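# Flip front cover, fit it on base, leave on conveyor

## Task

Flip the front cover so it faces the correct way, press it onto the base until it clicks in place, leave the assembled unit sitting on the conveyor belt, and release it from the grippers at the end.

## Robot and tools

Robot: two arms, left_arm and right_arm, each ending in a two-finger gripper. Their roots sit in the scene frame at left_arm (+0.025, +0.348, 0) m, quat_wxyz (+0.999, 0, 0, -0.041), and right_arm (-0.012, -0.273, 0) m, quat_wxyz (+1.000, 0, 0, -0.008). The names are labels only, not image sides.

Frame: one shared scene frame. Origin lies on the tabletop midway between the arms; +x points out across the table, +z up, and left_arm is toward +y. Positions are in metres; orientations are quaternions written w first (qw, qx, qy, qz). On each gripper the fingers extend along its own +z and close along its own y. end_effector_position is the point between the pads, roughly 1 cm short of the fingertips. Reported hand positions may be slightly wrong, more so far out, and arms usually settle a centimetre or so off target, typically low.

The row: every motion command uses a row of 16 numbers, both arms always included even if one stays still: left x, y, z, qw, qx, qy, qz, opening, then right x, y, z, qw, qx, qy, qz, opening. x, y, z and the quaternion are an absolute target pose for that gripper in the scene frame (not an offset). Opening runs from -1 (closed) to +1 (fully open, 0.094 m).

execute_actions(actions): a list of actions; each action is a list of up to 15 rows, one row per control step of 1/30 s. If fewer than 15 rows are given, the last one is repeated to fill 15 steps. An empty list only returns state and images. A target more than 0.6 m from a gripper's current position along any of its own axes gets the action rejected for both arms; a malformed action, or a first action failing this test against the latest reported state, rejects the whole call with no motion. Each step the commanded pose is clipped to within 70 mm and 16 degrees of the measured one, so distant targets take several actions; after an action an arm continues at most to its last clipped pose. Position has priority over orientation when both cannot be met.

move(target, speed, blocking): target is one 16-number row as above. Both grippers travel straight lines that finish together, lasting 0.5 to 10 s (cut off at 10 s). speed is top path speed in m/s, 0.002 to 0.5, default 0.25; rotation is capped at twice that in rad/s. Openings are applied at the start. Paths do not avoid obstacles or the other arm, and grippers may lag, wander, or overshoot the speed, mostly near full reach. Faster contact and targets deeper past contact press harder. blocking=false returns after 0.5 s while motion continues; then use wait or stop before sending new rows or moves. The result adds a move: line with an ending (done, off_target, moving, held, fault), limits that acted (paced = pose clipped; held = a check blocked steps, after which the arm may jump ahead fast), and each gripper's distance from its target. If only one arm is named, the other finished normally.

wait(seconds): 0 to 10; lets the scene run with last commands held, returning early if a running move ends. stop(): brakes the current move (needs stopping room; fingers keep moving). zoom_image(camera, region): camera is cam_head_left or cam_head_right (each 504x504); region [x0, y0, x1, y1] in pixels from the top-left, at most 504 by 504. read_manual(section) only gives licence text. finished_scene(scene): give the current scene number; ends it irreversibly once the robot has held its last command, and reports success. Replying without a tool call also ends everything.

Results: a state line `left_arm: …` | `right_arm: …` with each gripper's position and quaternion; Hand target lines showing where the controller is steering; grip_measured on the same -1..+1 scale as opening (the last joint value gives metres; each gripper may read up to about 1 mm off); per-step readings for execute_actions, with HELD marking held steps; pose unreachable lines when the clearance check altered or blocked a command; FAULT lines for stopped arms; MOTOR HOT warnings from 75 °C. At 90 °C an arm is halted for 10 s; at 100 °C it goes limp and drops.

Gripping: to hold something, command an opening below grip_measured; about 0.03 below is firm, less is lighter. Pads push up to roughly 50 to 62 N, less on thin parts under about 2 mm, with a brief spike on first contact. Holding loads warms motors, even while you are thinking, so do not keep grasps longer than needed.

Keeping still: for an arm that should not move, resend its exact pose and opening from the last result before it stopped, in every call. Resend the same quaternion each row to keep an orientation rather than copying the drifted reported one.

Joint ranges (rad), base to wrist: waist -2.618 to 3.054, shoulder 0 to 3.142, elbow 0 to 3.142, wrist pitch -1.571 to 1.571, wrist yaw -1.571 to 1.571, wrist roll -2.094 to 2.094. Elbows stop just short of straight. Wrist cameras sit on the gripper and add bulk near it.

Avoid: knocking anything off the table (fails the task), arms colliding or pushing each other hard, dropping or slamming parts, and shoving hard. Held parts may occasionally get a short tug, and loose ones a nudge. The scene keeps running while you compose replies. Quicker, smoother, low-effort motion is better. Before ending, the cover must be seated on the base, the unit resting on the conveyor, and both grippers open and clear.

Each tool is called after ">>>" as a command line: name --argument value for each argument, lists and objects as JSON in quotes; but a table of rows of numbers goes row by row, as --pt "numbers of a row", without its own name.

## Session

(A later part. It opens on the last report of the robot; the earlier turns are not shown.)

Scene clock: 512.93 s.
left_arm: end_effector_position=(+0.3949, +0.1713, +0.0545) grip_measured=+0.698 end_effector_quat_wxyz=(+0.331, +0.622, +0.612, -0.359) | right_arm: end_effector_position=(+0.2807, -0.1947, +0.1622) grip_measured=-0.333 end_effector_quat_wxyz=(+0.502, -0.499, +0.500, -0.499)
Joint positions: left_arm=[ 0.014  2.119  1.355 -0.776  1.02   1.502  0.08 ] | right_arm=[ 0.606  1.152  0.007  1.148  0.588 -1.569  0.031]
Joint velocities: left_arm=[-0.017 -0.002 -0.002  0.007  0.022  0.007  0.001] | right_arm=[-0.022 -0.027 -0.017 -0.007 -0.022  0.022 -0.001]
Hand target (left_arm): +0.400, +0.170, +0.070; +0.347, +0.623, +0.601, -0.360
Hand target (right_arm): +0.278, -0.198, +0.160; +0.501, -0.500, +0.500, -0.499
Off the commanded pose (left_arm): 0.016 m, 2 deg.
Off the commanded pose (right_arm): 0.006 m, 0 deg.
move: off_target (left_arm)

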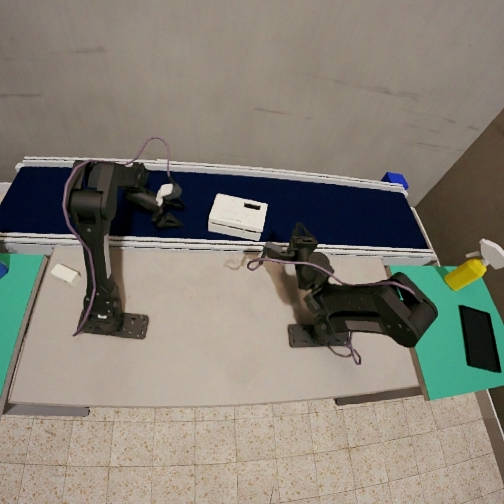

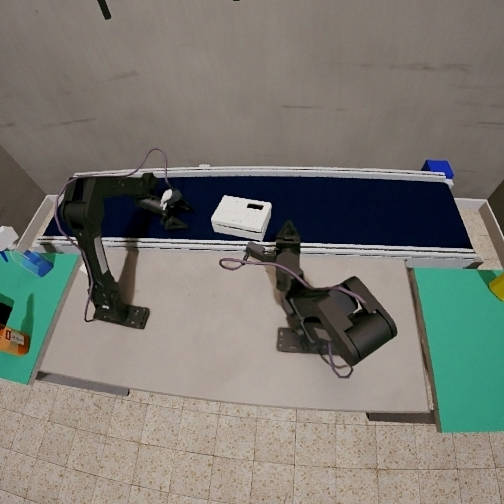

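>>> move --target '[0.40,0.17,0.07,0.347,0.623,0.601,-0.36,0.7, 0.403,-0.033,0.13,0.168,-0.255,0.951,0.045,-1]'

>>> move --target '[0.40,0.17,0.07,0.347,0.623,0.601,-0.36,0.7, 0.40,-0.035,0.06,0.168,-0.255,0.951,0.045,-1]' --speed 0.03

>>> zoom_image --camera "cam_head_left" --region '[180,170,300,260]'

Scene clock: 527.77 s.
left_arm: end_effector_position=(+0.3949, +0.1713, +0.0545) grip_measured=+0.698 end_effector_quat_wxyz=(+0.331, +0.622, +0.612, -0.359) | right_arm: end_effector_position=(+0.4010, -0.0335, +0.1276) grip_measured=-0.979 end_effector_quat_wxyz=(+0.169, -0.255, +0.951, +0.041)
Joint positions: left_arm=[ 0.014  2.119  1.355 -0.776  1.02   1.502  0.08 ] | right_arm=[ 0.542  2.047  1.838 -1.013  0.009  0.002  0.001]
Joint velocities: left_arm=[-0.017 -0.012  0.002  0.022  0.007 -0.037  0.   ] | right_arm=[-0.022 -0.012 -0.022 -0.037 -0.037 -0.051 -0.001]
Hand target (left_arm): +0.400, +0.170, +0.070; +0.347, +0.623, +0.601, -0.360
Hand target (right_arm): +0.405, -0.034, +0.129; +0.167, -0.249, +0.953, +0.044
Off the commanded pose (left_arm): 0.016 m, 2 deg.
Off the commanded pose (right_arm): 0.003 m, 0 deg.
move: off_target (left_arm)

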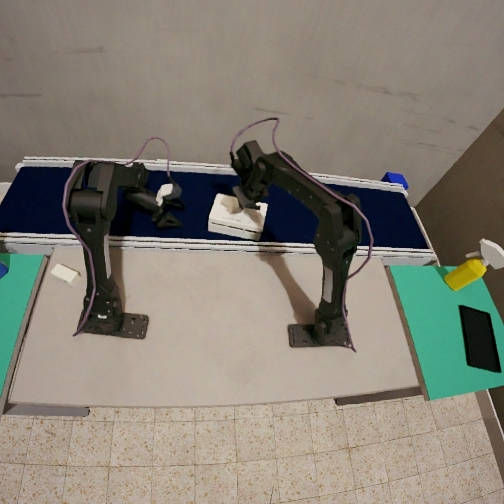

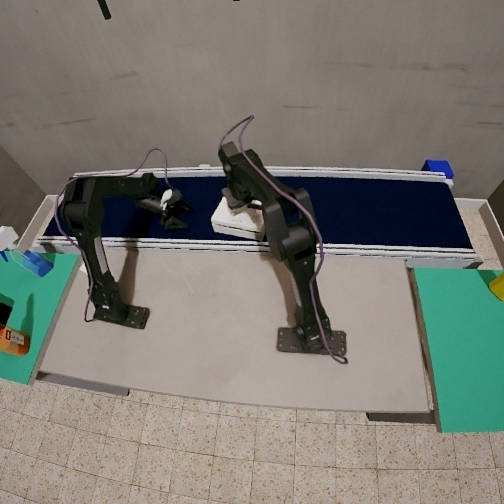

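Scene clock: 530.30 s.
left_arm: end_effector_position=(+0.3949, +0.1713, +0.0545) grip_measured=+0.698 end_effector_quat_wxyz=(+0.331, +0.622, +0.612, -0.359) | right_arm: end_effector_position=(+0.4131, -0.0256, +0.0880) grip_measured=-0.979 end_effector_quat_wxyz=(+0.207, -0.253, +0.944, +0.053)
Joint positions: left_arm=[ 0.014  2.119  1.355 -0.776  1.02   1.502  0.08 ] | right_arm=[ 0.542  2.041  1.64  -0.739  0.005  0.002  0.001]
Joint velocities: left_arm=[-0.007 -0.012 -0.012  0.022 -0.037 -0.11  -0.001] | right_arm=[-0.002 -0.007 -0.002  0.022  0.051  0.081  0.   ]
Hand target (left_arm): +0.400, +0.170, +0.070; +0.347, +0.623, +0.601, -0.360
Hand target (right_arm): +0.399, -0.036, +0.061; +0.168, -0.255, +0.951, +0.045
Off the commanded pose (left_arm): 0.016 m, 2 deg.
Off the commanded pose (right_arm): 0.032 m, 5 deg.
move: off_target (left_arm, right_arm)

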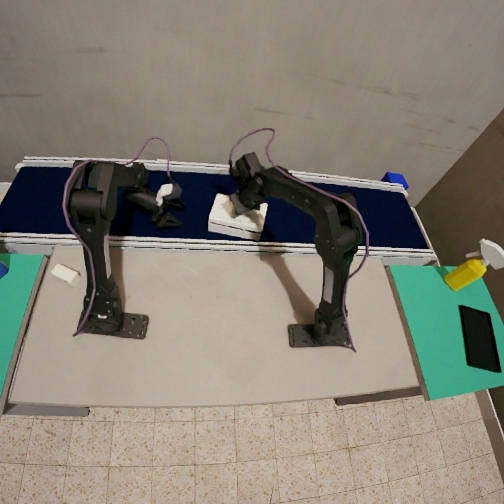

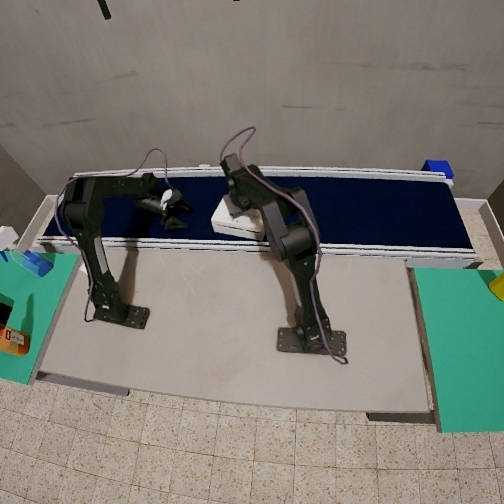

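Region (180, 170, 300, 260) of cam_head_left's 504x504 image, scaled by 4.200, with more detail than that image has; it fills the top 378 rows of this view, and the rest is white.

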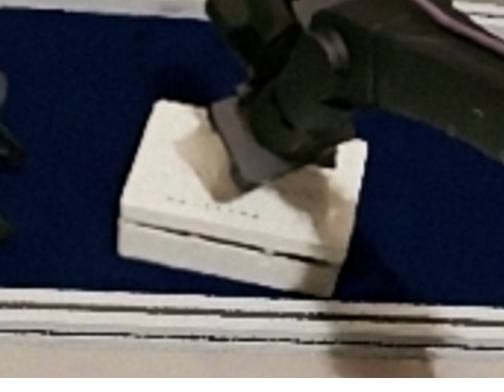

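Pressing harder.

>>> move --target '[0.40,0.17,0.07,0.347,0.623,0.601,-0.36,0.7, 0.39,-0.04,0.025,0.168,-0.255,0.951,0.045,-1]' --speed 0.03

>>> zoom_image --camera "cam_head_left" --region '[180,170,300,260]'

Scene clock: 540.40 s.
left_arm: end_effector_position=(+0.3949, +0.1713, +0.0544) grip_measured=+0.698 end_effector_quat_wxyz=(+0.331, +0.622, +0.612, -0.359) | right_arm: end_effector_position=(+0.4231, -0.0198, +0.0855) grip_measured=-0.979 end_effector_quat_wxyz=(+0.260, -0.249, +0.930, +0.068)
Joint positions: left_arm=[ 0.014  2.119  1.355 -0.776  1.02   1.502  0.08 ] | right_arm=[ 0.542  2.003  1.522 -0.546  0.005  0.002  0.001]
Joint velocities: left_arm=[ 0.007 -0.002 -0.002 -0.037  0.037  0.037  0.001] | right_arm=[-0.007 -0.007 -0.002  0.066  0.007 -0.051 -0.001]
Hand target (left_arm): +0.400, +0.170, +0.070; +0.347, +0.623, +0.601, -0.360
Hand target (right_arm): +0.388, -0.041, +0.031; +0.168, -0.254, +0.951, +0.045
Off the commanded pose (left_arm): 0.016 m, 2 deg.
Off the commanded pose (right_arm): 0.072 m, 11 deg.
move: off_target (left_arm, right_arm)

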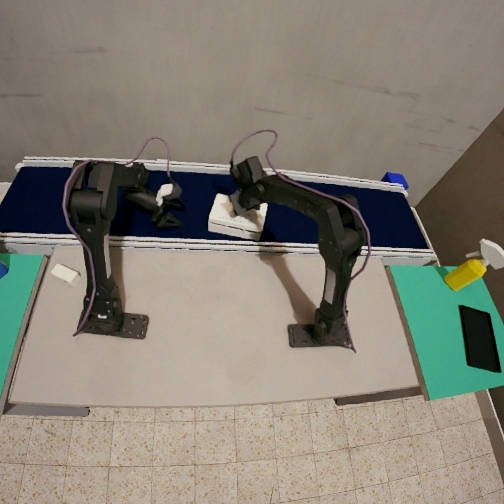

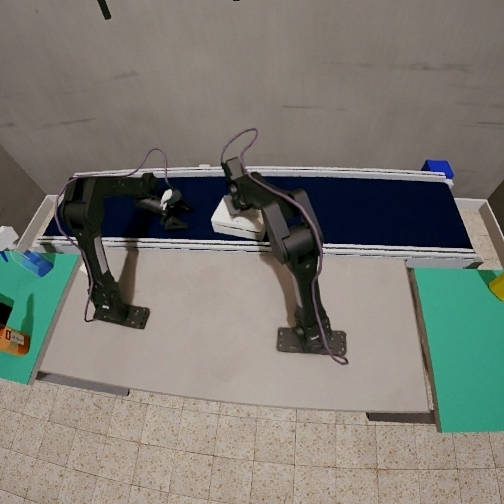

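Region (180, 170, 300, 260) of cam_head_left's 504x504 image, scaled by 4.200, with more detail than that image has; it fills the top 378 rows of this view, and the rest is white.

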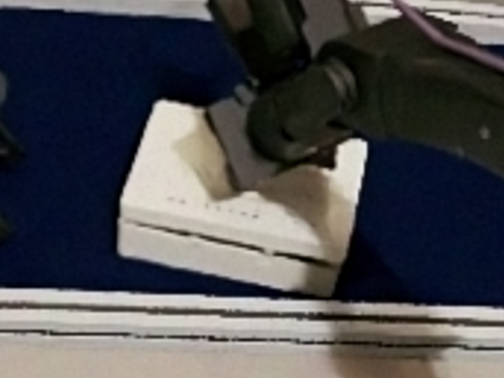

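>>> move --target '[0.40,0.17,0.07,0.347,0.623,0.601,-0.36,0.7, 0.35,-0.045,0.115,0,-0.255,0.967,0,-1]' --speed 0.1

>>> move --target '[0.40,0.17,0.07,0.347,0.623,0.601,-0.36,0.7, 0.345,-0.048,0.03,0,-0.255,0.967,0,-1]' --speed 0.03

>>> zoom_image --camera "cam_head_left" --region '[180,170,300,260]'

Scene clock: 551.40 s.
left_arm: end_effector_position=(+0.3949, +0.1713, +0.0545) grip_measured=+0.698 end_effector_quat_wxyz=(+0.331, +0.622, +0.612, -0.359) | right_arm: end_effector_position=(+0.3498, -0.0485, +0.1154) grip_measured=-0.979 end_effector_quat_wxyz=(+0.002, -0.252, +0.968, -0.002)
Joint positions: left_arm=[ 0.014  2.119  1.355 -0.776  1.02   1.502  0.08 ] | right_arm=[ 0.57   2.201  2.088 -1.455  0.005  0.045  0.001]
Joint velocities: left_arm=[ 0.007 -0.002 -0.007 -0.007 -0.022  0.037  0.001] | right_arm=[-0.007  0.002 -0.017  0.022  0.022  0.051 -0.   ]
Hand target (left_arm): +0.400, +0.170, +0.070; +0.347, +0.623, +0.601, -0.360
Hand target (right_arm): +0.351, -0.044, +0.116; +0.001, -0.253, +0.968, -0.002
Off the commanded pose (left_arm): 0.016 m, 2 deg.
Off the commanded pose (right_arm): 0.004 m, 0 deg.
move: off_target (left_arm)

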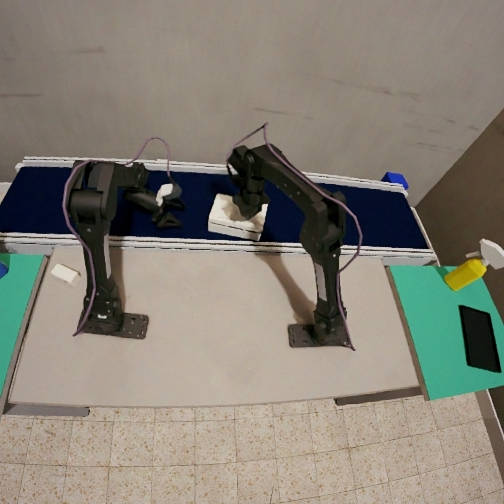

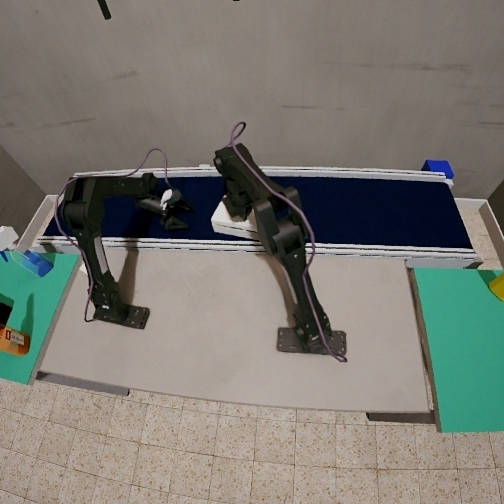

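Scene clock: 554.47 s.
left_arm: end_effector_position=(+0.3949, +0.1713, +0.0545) grip_measured=+0.698 end_effector_quat_wxyz=(+0.331, +0.622, +0.612, -0.359) | right_arm: end_effector_position=(+0.3449, -0.0507, +0.0875) grip_measured=-0.980 end_effector_quat_wxyz=(+0.036, -0.252, +0.967, +0.010)
Joint positions: left_arm=[ 0.014  2.119  1.355 -0.776  1.02   1.502  0.08 ] | right_arm=[ 0.57   2.089  1.799 -1.206  0.002  0.045  0.001]
Joint velocities: left_arm=[-0.012 -0.007  0.022  0.007  0.022 -0.037  0.   ] | right_arm=[-0.002 -0.002 -0.007  0.022  0.051 -0.007  0.001]
Hand target (left_arm): +0.400, +0.170, +0.070; +0.347, +0.623, +0.601, -0.360
Hand target (right_arm): +0.339, -0.052, +0.034; -0.002, -0.255, +0.967, -0.001
Off the commanded pose (left_arm): 0.016 m, 2 deg.
Off the commanded pose (right_arm): 0.058 m, 4 deg.
move: off_target (left_arm, right_arm)

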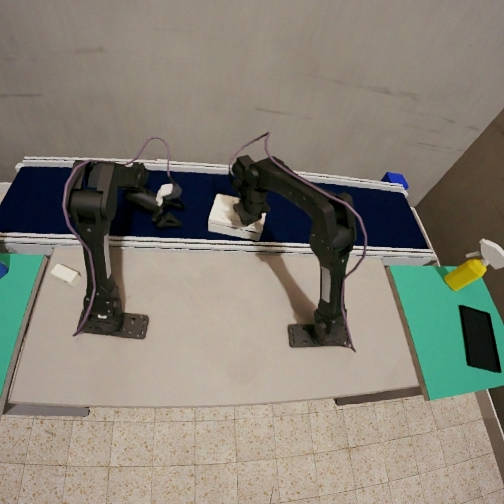

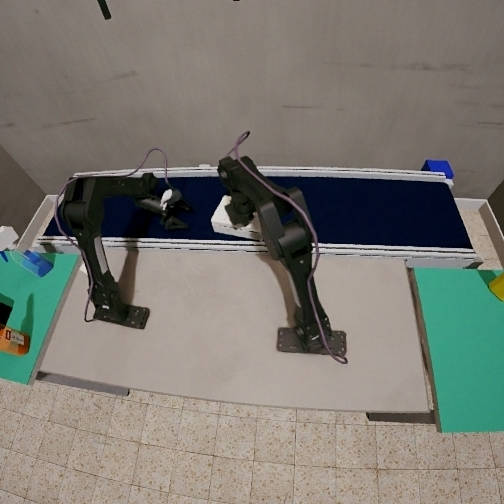

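Region (180, 170, 300, 260) of cam_head_left's 504x504 image, scaled by 4.200, with more detail than that image has; it fills the top 378 rows of this view, and the rest is white.

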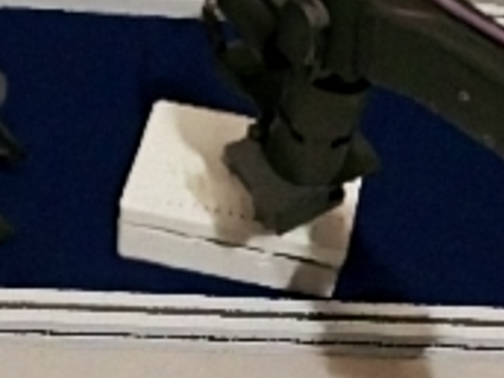

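>>> move --target '[0.40,0.17,0.07,0.347,0.623,0.601,-0.36,0.7, 0.33,-0.2,0.14,0,0,1,0,-1]' --speed 0.15

>>> zoom_image --camera "cam_head_left" --region '[200,185,280,245]'

>>> zoom_image --camera "cam_head_right" --region '[200,185,280,245]'

Scene clock: 563.80 s.
left_arm: end_effector_position=(+0.3949, +0.1713, +0.0544) grip_measured=+0.698 end_effector_quat_wxyz=(+0.331, +0.622, +0.612, -0.359) | right_arm: end_effector_position=(+0.3361, -0.1959, +0.1337) grip_measured=-0.980 end_effector_quat_wxyz=(-0.000, -0.005, +1.000, +0.003)
Joint positions: left_arm=[ 0.014  2.119  1.355 -0.776  1.02   1.502  0.08 ] | right_arm=[ 0.228  1.9    1.713 -1.384 -0.006  0.202  0.001]
Joint velocities: left_arm=[ 0.002  0.002 -0.007  0.051 -0.007 -0.037 -0.001] | right_arm=[-0.007 -0.007 -0.002  0.007 -0.081 -0.007  0.   ]
Hand target (left_arm): +0.400, +0.170, +0.070; +0.347, +0.623, +0.601, -0.360
Hand target (right_arm): +0.329, -0.199, +0.140; +0.000, +0.000, +1.000, +0.001
Off the commanded pose (left_arm): 0.016 m, 2 deg.
Off the commanded pose (right_arm): 0.010 m, 1 deg.
move: off_target (left_arm)

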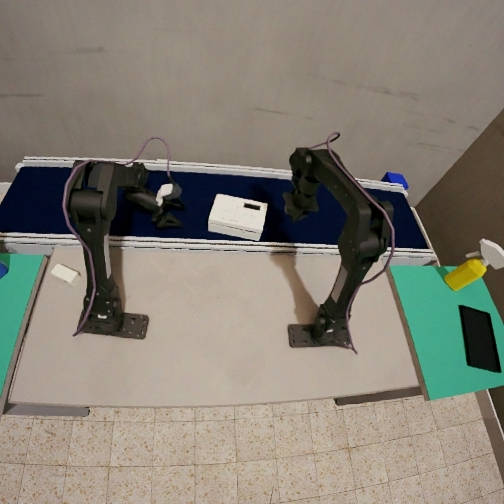

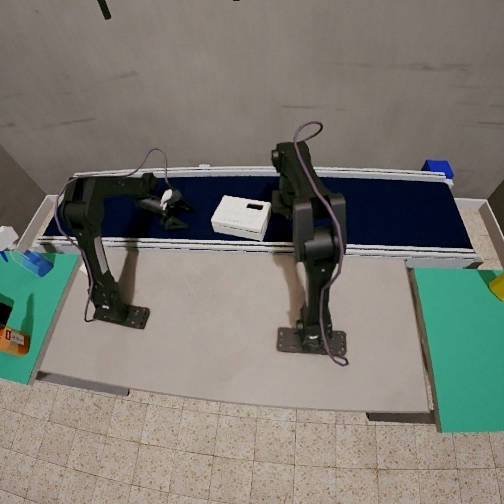

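Region (200, 185, 280, 245) of cam_head_left's 504x504 image, scaled by 6.300, with more detail than that image has; it fills the top 378 rows of this view, and the rest is white.

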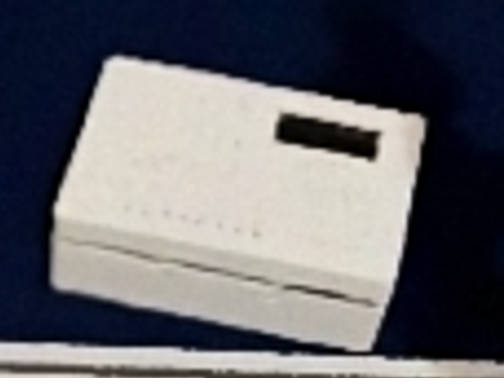

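Region (200, 185, 280, 245) of cam_head_right's 504x504 image, scaled by 6.300, with more detail than that image has; it fills the top 378 rows of this view, and the rest is white.

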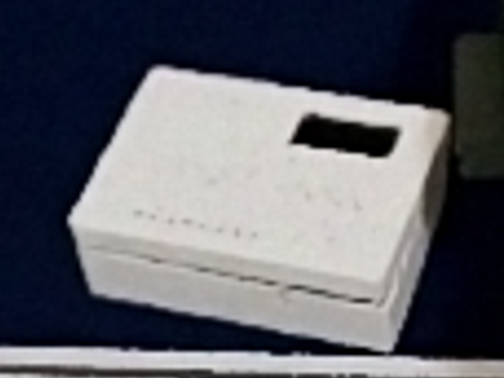

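>>> move --target '[0.44,0.09,0.042,0.347,0.623,0.601,-0.36,-1, 0.405,-0.18,0.08,0.594,-0.319,0.684,0.277,-1]' --speed 0.2

>>> move --target '[0.44,0.066,0.042,0.347,0.623,0.601,-0.36,-1, 0.41,-0.162,0.056,0.594,-0.319,0.684,0.277,-1]' --speed 0.03

>>> zoom_image --camera "cam_head_left" --region '[180,170,310,260]'

>>> zoom_image --camera "cam_head_right" --region '[180,170,310,260]'

Scene clock: 580.47 s.
left_arm: end_effector_position=(+0.4366, +0.0947, +0.0430) grip_measured=-0.982 end_effector_quat_wxyz=(+0.347, +0.624, +0.602, -0.357) | right_arm: end_effector_position=(+0.4081, -0.1791, +0.0932) grip_measured=-0.980 end_effector_quat_wxyz=(+0.602, -0.329, +0.674, +0.274)
Joint positions: left_arm=[-0.154  2.249  1.491 -0.477  1.007  1.184  0.001] | right_arm=[-0.125  2.003  0.653  1.112 -1.009 -0.23   0.001]
Joint velocities: left_arm=[ 0.002 -0.012  0.002 -0.007 -0.037  0.081  0.   ] | right_arm=[ 0.007  0.017 -0.002 -0.037 -0.037  0.066  0.001]
Hand target (left_arm): +0.440, +0.090, +0.041; +0.347, +0.623, +0.602, -0.359
Hand target (right_arm): +0.403, -0.180, +0.081; +0.591, -0.321, +0.683, +0.284
Off the commanded pose (left_arm): 0.006 m, 0 deg.
Off the commanded pose (right_arm): 0.014 m, 2 deg.
move: off_target (right_arm)

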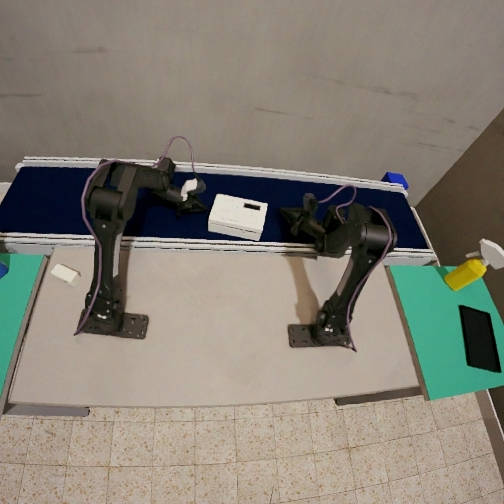

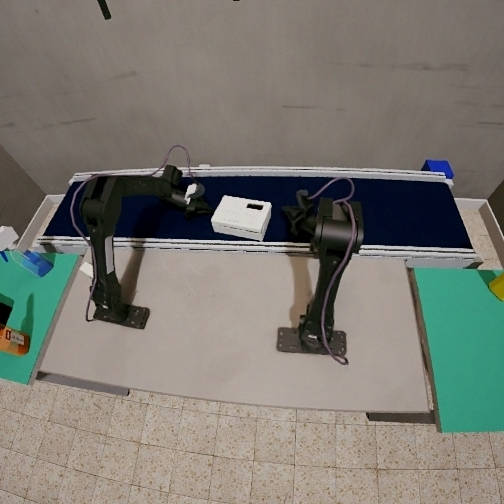

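Scene clock: 582.10 s.
left_arm: end_effector_position=(+0.4365, +0.0728, +0.0443) grip_measured=-0.982 end_effector_quat_wxyz=(+0.347, +0.624, +0.604, -0.355) | right_arm: end_effector_position=(+0.4116, -0.1650, +0.0634) grip_measured=-0.980 end_effector_quat_wxyz=(+0.599, -0.322, +0.680, +0.272)
Joint positions: left_arm=[-0.205  2.249  1.491 -0.401  0.984  1.094  0.001] | right_arm=[-0.074  2.134  0.653  1.251 -0.945 -0.204  0.001]
Joint velocities: left_arm=[ 0.012 -0.007  0.002  0.007  0.007 -0.007 -0.   ] | right_arm=[-0.007 -0.012 -0.007 -0.007  0.066 -0.022 -0.001]
Hand target (left_arm): +0.440, +0.066, +0.042; +0.347, +0.623, +0.601, -0.360
Hand target (right_arm): +0.410, -0.162, +0.056; +0.594, -0.319, +0.684, +0.277
Off the commanded pose (left_arm): 0.008 m, 1 deg.
Off the commanded pose (right_arm): 0.008 m, 1 deg.
move: done

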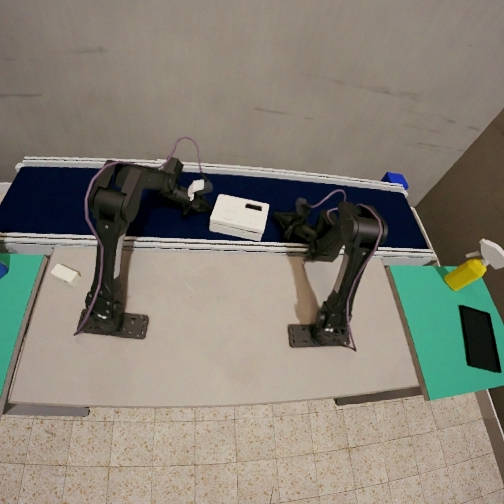

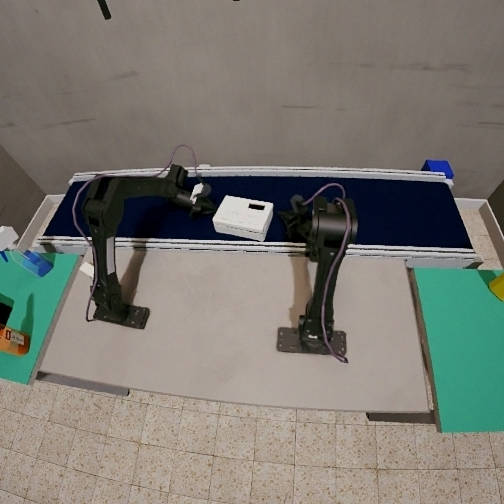

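Region (180, 170, 310, 260) of cam_head_left's 504x504 image, scaled by 3.877, with more detail than that image has; it fills the top 349 rows of this view, and the rest is white.

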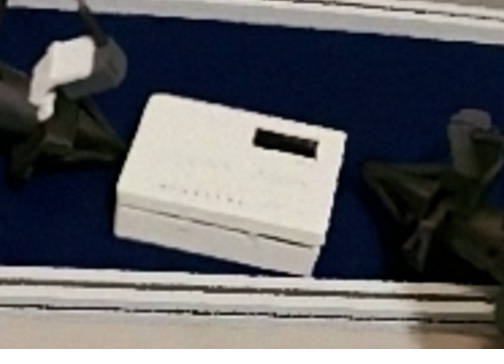

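Region (180, 170, 310, 260) of cam_head_right's 504x504 image, scaled by 3.877, with more detail than that image has; it fills the top 349 rows of this view, and the rest is white.

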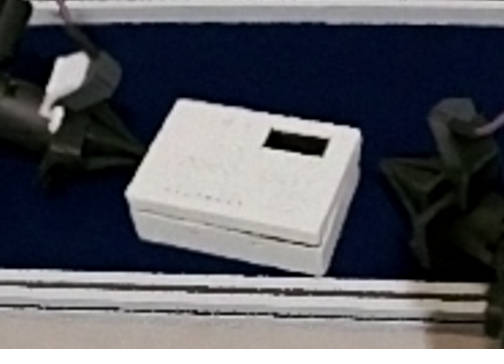

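>>> move --target '[0.44,0.062,0.042,0.347,0.623,0.601,-0.36,-1, 0.414,-0.122,0.058,0.594,-0.319,0.684,0.277,-1]' --speed 0.02

>>> move --target '[0.44,0.10,0.05,0.347,0.623,0.601,-0.36,-1, 0.40,-0.18,0.07,0.594,-0.319,0.684,0.277,-1]' --speed 0.08

>>> zoom_image --camera "cam_head_left" --region '[200,185,280,245]'

>>> zoom_image --camera "cam_head_right" --region '[200,185,280,245]'

Scene clock: 591.37 s.
left_arm: end_effector_position=(+0.4387, +0.0738, +0.0426) grip_measured=-0.982 end_effector_quat_wxyz=(+0.345, +0.621, +0.611, -0.349) | right_arm: end_effector_position=(+0.4220, -0.1410, +0.0647) grip_measured=-0.980 end_effector_quat_wxyz=(+0.607, -0.301, +0.692, +0.249)
Joint positions: left_arm=[-0.205  2.249  1.491 -0.395  0.968  1.078  0.001] | right_arm=[ 0.03   2.134  0.653  1.285 -0.776 -0.159  0.001]
Joint velocities: left_arm=[-0.007 -0.002 -0.012 -0.022  0.051 -0.007 -0.001] | right_arm=[-0.002 -0.012  0.007 -0.037  0.095 -0.081 -0.001]
Hand target (left_arm): +0.440, +0.062, +0.042; +0.347, +0.623, +0.601, -0.360
Hand target (right_arm): +0.414, -0.123, +0.058; +0.594, -0.319, +0.685, +0.276
Off the commanded pose (left_arm): 0.012 m, 2 deg.
Off the commanded pose (right_arm): 0.022 m, 4 deg.
move: off_target (left_arm, right_arm)

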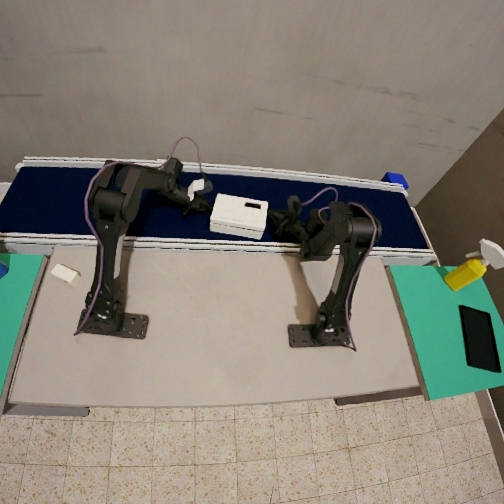

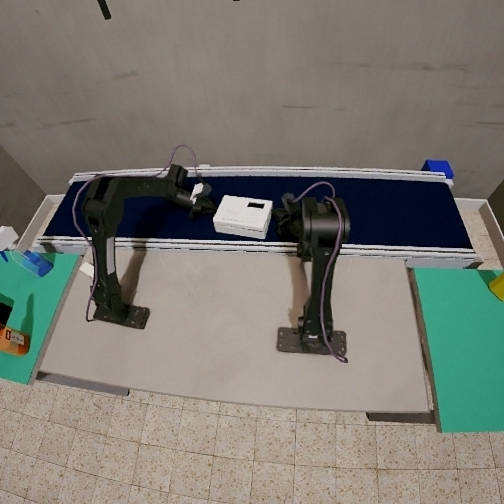

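Scene clock: 592.47 s.
left_arm: end_effector_position=(+0.4363, +0.1015, +0.0395) grip_measured=-0.982 end_effector_quat_wxyz=(+0.339, +0.622, +0.611, -0.353) | right_arm: end_effector_position=(+0.4070, -0.1796, +0.0694) grip_measured=-0.980 end_effector_quat_wxyz=(+0.601, -0.318, +0.681, +0.273)
Joint positions: left_arm=[-0.143  2.249  1.491 -0.503  0.993  1.195  0.001] | right_arm=[-0.121  2.101  0.636  1.228 -0.988 -0.209  0.001]
Joint velocities: left_arm=[-0.012 -0.012 -0.002 -0.081  0.007 -0.066  0.001] | right_arm=[ 0.007  0.002  0.022  0.037 -0.022 -0.022 -0.   ]
Hand target (left_arm): +0.440, +0.100, +0.050; +0.348, +0.623, +0.601, -0.360
Hand target (right_arm): +0.400, -0.179, +0.070; +0.595, -0.319, +0.684, +0.278
Off the commanded pose (left_arm): 0.011 m, 2 deg.
Off the commanded pose (right_arm): 0.007 m, 1 deg.
move: off_target (left_arm)

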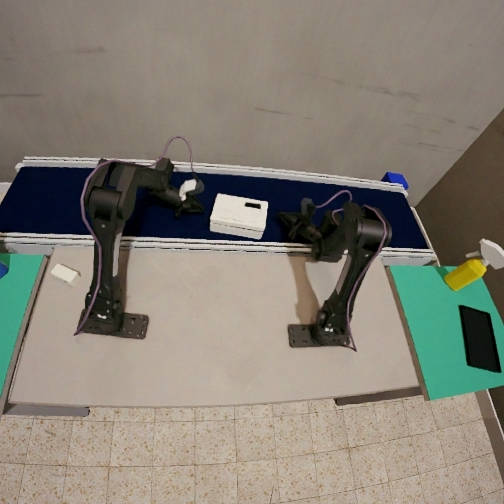

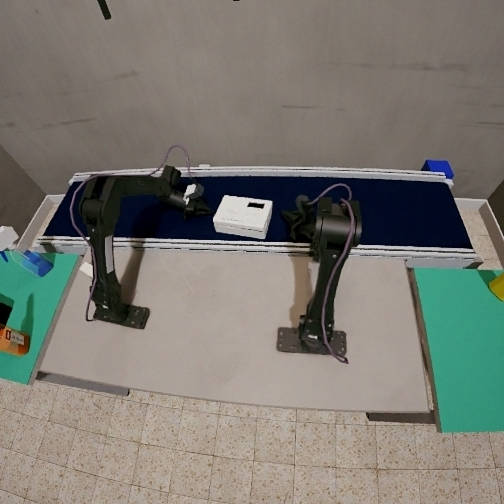

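Region (200, 185, 280, 245) of cam_head_left's 504x504 image, scaled by 6.300, with more detail than that image has; it fills the top 378 rows of this view, and the rest is white.

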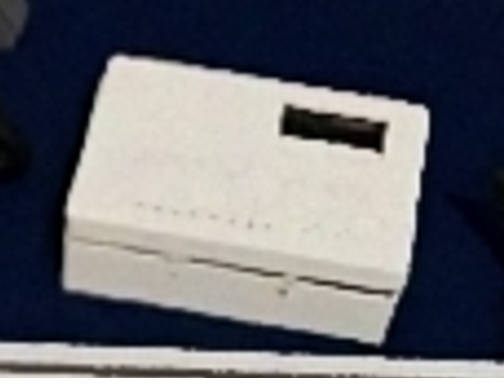

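Region (200, 185, 280, 245) of cam_head_right's 504x504 image, scaled by 6.300, with more detail than that image has; it fills the top 378 rows of this view, and the rest is white.

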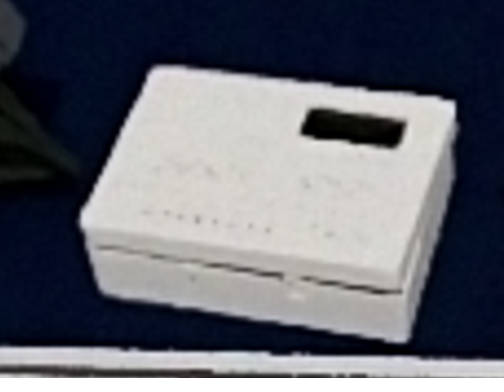

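>>> move --target '[0.42,0.11,0.13,0.243,0.33,0.908,-0.089,-1, 0.38,-0.18,0.14,0.2,0.3,0.9,0.1,-1]'

>>> move --target '[0.415,0.04,0.115,0.243,0.33,0.908,-0.089,-1, 0.395,-0.09,0.115,0,0.707,0.707,0,-1]' --speed 0.15

>>> zoom_image --camera "cam_head_left" --region '[160,130,320,260]'

Scene clock: 607.10 s.
left_arm: end_effector_position=(+0.4202, +0.1113, +0.1189) grip_measured=-0.982 end_effector_quat_wxyz=(+0.233, +0.336, +0.908, -0.089) | right_arm: end_effector_position=(+0.3786, -0.1821, +0.1350) grip_measured=-0.980 end_effector_quat_wxyz=(+0.209, +0.312, +0.921, +0.107)
Joint positions: left_arm=[-0.42   1.85   1.469 -0.694  0.103  0.18   0.001] | right_arm=[ 0.262  1.639  1.296 -0.757  0.045  0.889  0.001]
Joint velocities: left_arm=[-0.012  0.012 -0.007  0.007 -0.051 -0.037 -0.   ] | right_arm=[-0.012 -0.012 -0.012 -0.066 -0.007  0.007 -0.   ]
Hand target (left_arm): +0.421, +0.109, +0.130; +0.241, +0.332, +0.908, -0.087
Hand target (right_arm): +0.382, -0.180, +0.138; +0.209, +0.312, +0.921, +0.102
Off the commanded pose (left_arm): 0.011 m, 1 deg.
Off the commanded pose (right_arm): 0.006 m, 1 deg.
move: off_target (left_arm)

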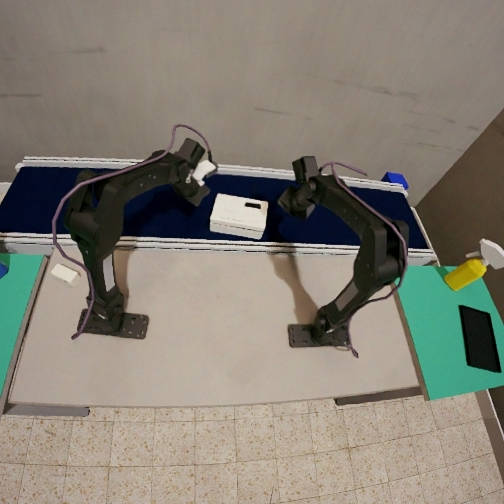

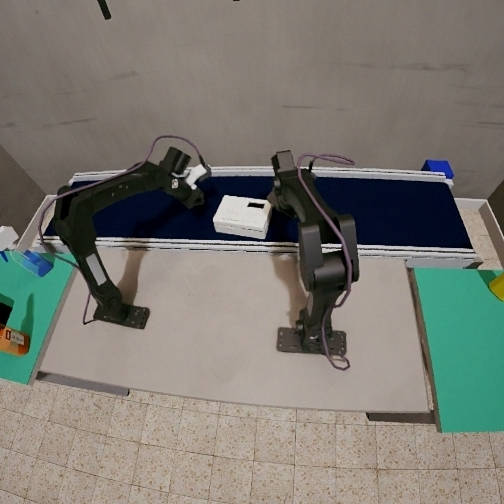

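Scene clock: 611.10 s.
left_arm: end_effector_position=(+0.4101, +0.0456, +0.1130) grip_measured=-0.982 end_effector_quat_wxyz=(+0.236, +0.334, +0.908, -0.089) | right_arm: end_effector_position=(+0.3984, -0.0927, +0.1165) grip_measured=-0.980 end_effector_quat_wxyz=(+0.005, +0.708, +0.706, +0.007)
Joint positions: left_arm=[-0.576  1.951  1.576 -0.685  0.027  0.04   0.001] | right_arm=[ 0.429  2.31   2.275 -1.519  0.005  1.987  0.001]
Joint velocities: left_arm=[-0.012  0.027 -0.007  0.007 -0.022 -0.007  0.   ] | right_arm=[-0.012 -0.027 -0.012  0.007  0.11  -0.022 -0.001]
Hand target (left_arm): +0.415, +0.040, +0.115; +0.244, +0.330, +0.908, -0.088
Hand target (right_arm): +0.396, -0.090, +0.115; +0.002, +0.708, +0.706, -0.001
Off the commanded pose (left_arm): 0.008 m, 1 deg.
Off the commanded pose (right_arm): 0.005 m, 1 deg.
move: done

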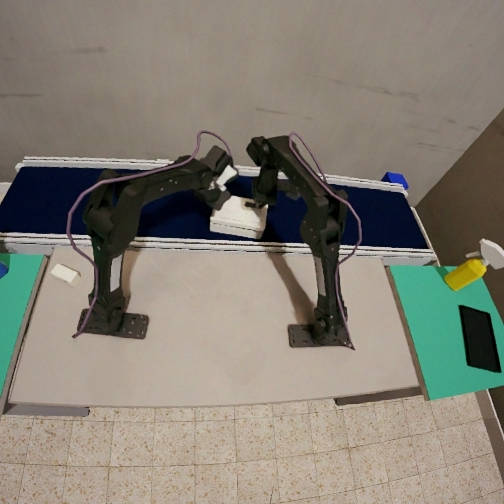

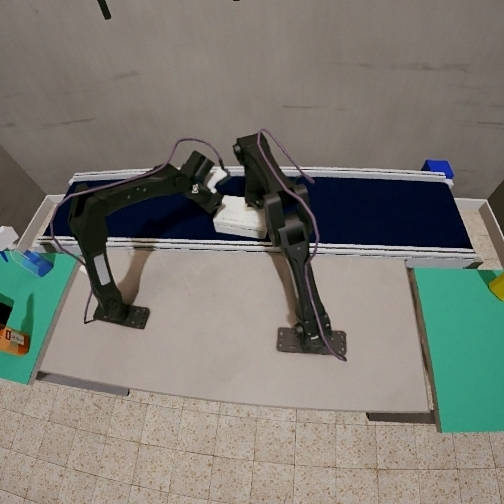

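Region (160, 130, 320, 260) of cam_head_left's 504x504 image, scaled by 3.150, with more detail than that image has; it fills the top 410 rows of this view, and the rest is white.

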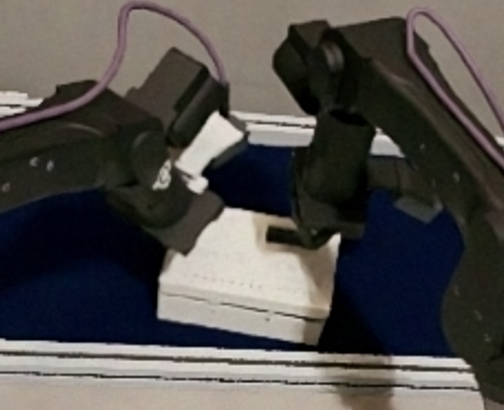

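>>> move --target '[0.41,0.042,0.02,0.243,0.33,0.908,-0.089,-1, 0.398,-0.088,0.02,0,0.707,0.707,0,-1]' --speed 0.03

>>> zoom_image --camera "cam_head_left" --region '[190,170,290,250]'

Scene clock: 619.70 s.
left_arm: end_effector_position=(+0.4347, +0.0276, +0.0826) grip_measured=-0.982 end_effector_quat_wxyz=(+0.324, +0.324, +0.881, -0.115) | right_arm: end_effector_position=(+0.3980, -0.0924, +0.0873) grip_measured=-0.980 end_effector_quat_wxyz=(+0.018, +0.708, +0.705, +0.043)
Joint positions: left_arm=[-0.576  1.973  1.372 -0.267  0.022  0.037  0.001] | right_arm=[ 0.429  2.191  1.956 -1.243  0.002  1.988  0.001]
Joint velocities: left_arm=[ 0.002  0.002  0.002  0.022 -0.051 -0.154 -0.   ] | right_arm=[-0.002 -0.002 -0.002  0.066 -0.007 -0.007 -0.001]
Hand target (left_arm): +0.407, +0.045, +0.025; +0.244, +0.330, +0.908, -0.088
Hand target (right_arm): +0.390, -0.092, +0.025; -0.000, +0.707, +0.707, -0.002
Off the commanded pose (left_arm): 0.069 m, 10 deg.
Off the commanded pose (right_arm): 0.067 m, 5 deg.
move: off_target (left_arm, right_arm)

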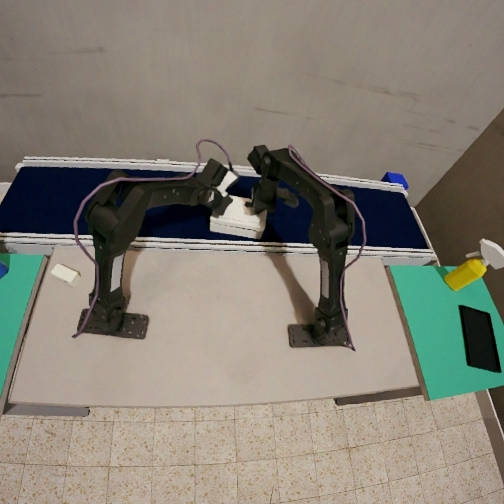

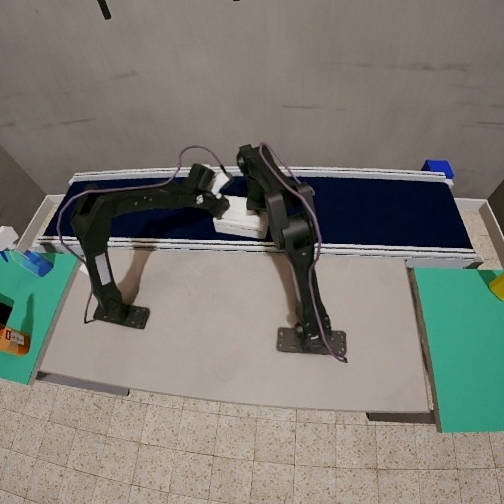

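Region (190, 170, 290, 250) of cam_head_left's 504x504 image, scaled by 5.040, with more detail than that image has; it fills the top 403 rows of this view, and the rest is white.

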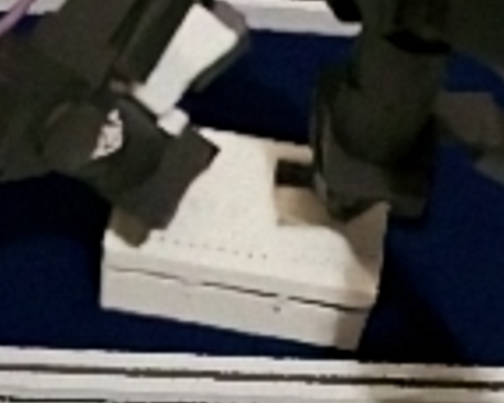

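>>> move --target '[0.36,0.045,0.11,0.162,0.353,0.92,-0.062,-1, 0.352,-0.08,0.115,0,0.707,0.707,0,-1]' --speed 0.08

>>> move --target '[0.355,0.048,0.015,0.162,0.353,0.92,-0.062,-1, 0.352,-0.08,0.015,0,0.707,0.707,0,-1]' --speed 0.04

>>> zoom_image --camera "cam_head_left" --region '[190,170,290,250]'

Scene clock: 635.00 s.
left_arm: end_effector_position=(+0.3592, +0.0463, +0.0976) grip_measured=-0.982 end_effector_quat_wxyz=(+0.151, +0.357, +0.920, -0.063) | right_arm: end_effector_position=(+0.3530, -0.0822, +0.0969) grip_measured=-0.980 end_effector_quat_wxyz=(-0.005, +0.707, +0.707, -0.014)
Joint positions: left_arm=[-0.65   1.956  1.595 -0.88   0.011  0.006  0.001] | right_arm=[ 0.495  2.165  1.956 -1.392  0.     2.05   0.001]
Joint velocities: left_arm=[ 0.002  0.017 -0.007 -0.007 -0.007 -0.022 -0.   ] | right_arm=[-0.007 -0.012 -0.002 -0.066 -0.037 -0.037  0.001]
Hand target (left_arm): +0.360, +0.044, +0.111; +0.162, +0.354, +0.919, -0.063
Hand target (right_arm): +0.352, -0.080, +0.115; +0.000, +0.707, +0.707, -0.000
Off the commanded pose (left_arm): 0.012 m, 1 deg.
Off the commanded pose (right_arm): 0.018 m, 2 deg.
move: off_target (left_arm, right_arm)

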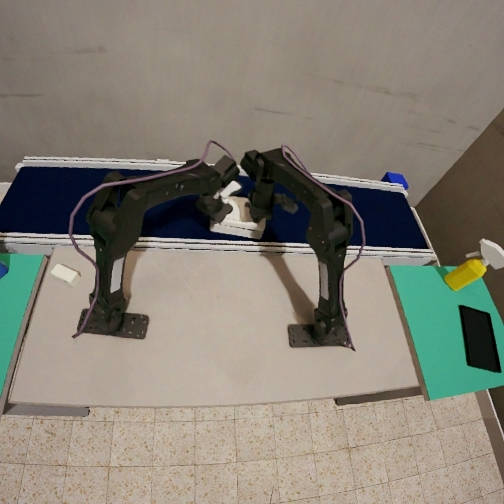

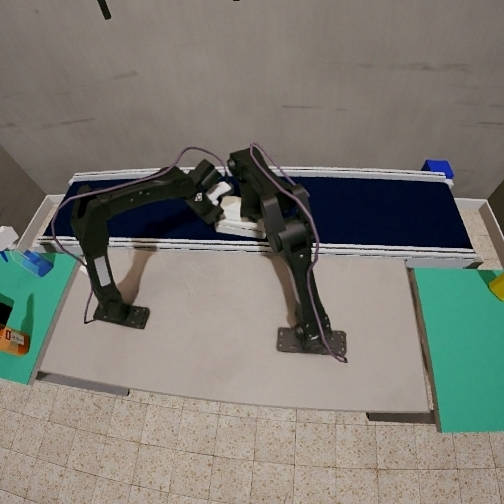

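Scene clock: 637.40 s.
left_arm: end_effector_position=(+0.3610, +0.0484, +0.0358) grip_measured=-0.982 end_effector_quat_wxyz=(+0.179, +0.352, +0.917, -0.062) | right_arm: end_effector_position=(+0.3594, -0.0807, +0.0878) grip_measured=-0.980 end_effector_quat_wxyz=(+0.023, +0.706, +0.705, +0.057)
Joint positions: left_arm=[-0.654  1.975  1.35  -0.565 -0.013 -0.001  0.001] | right_arm=[ 0.495  2.031  1.709 -1.127  0.009  2.05   0.001]
Joint velocities: left_arm=[-0.022 -0.012 -0.012  0.037 -0.022  0.022  0.001] | right_arm=[ 0.002  0.002 -0.022 -0.022  0.007 -0.007 -0.   ]
Hand target (left_arm): +0.354, +0.049, +0.016; +0.161, +0.353, +0.920, -0.061
Hand target (right_arm): +0.344, -0.085, +0.024; -0.000, +0.707, +0.707, -0.001
Off the commanded pose (left_arm): 0.022 m, 2 deg.
Off the commanded pose (right_arm): 0.073 m, 7 deg; position clipped at the last step of the last action.
move: off_target (left_arm, right_arm); limits=paced

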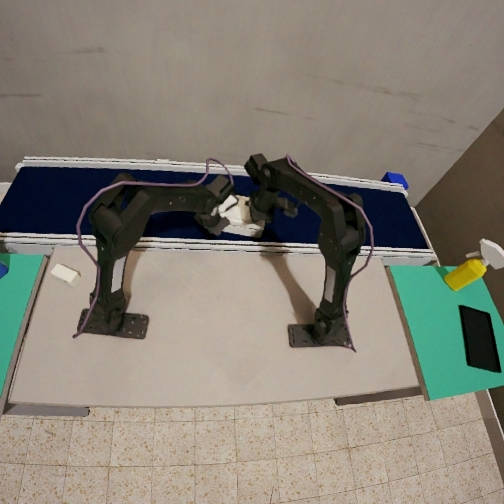

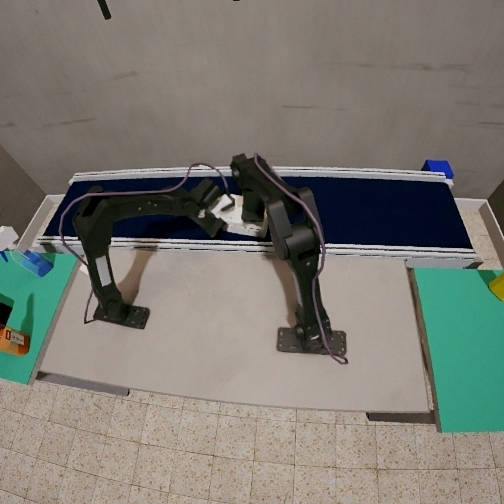

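Region (190, 170, 290, 250) of cam_head_left's 504x504 image, scaled by 5.040, with more detail than that image has; it fills the top 403 rows of this view, and the rest is white.

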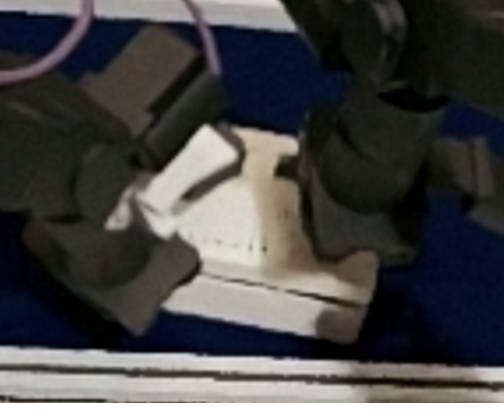

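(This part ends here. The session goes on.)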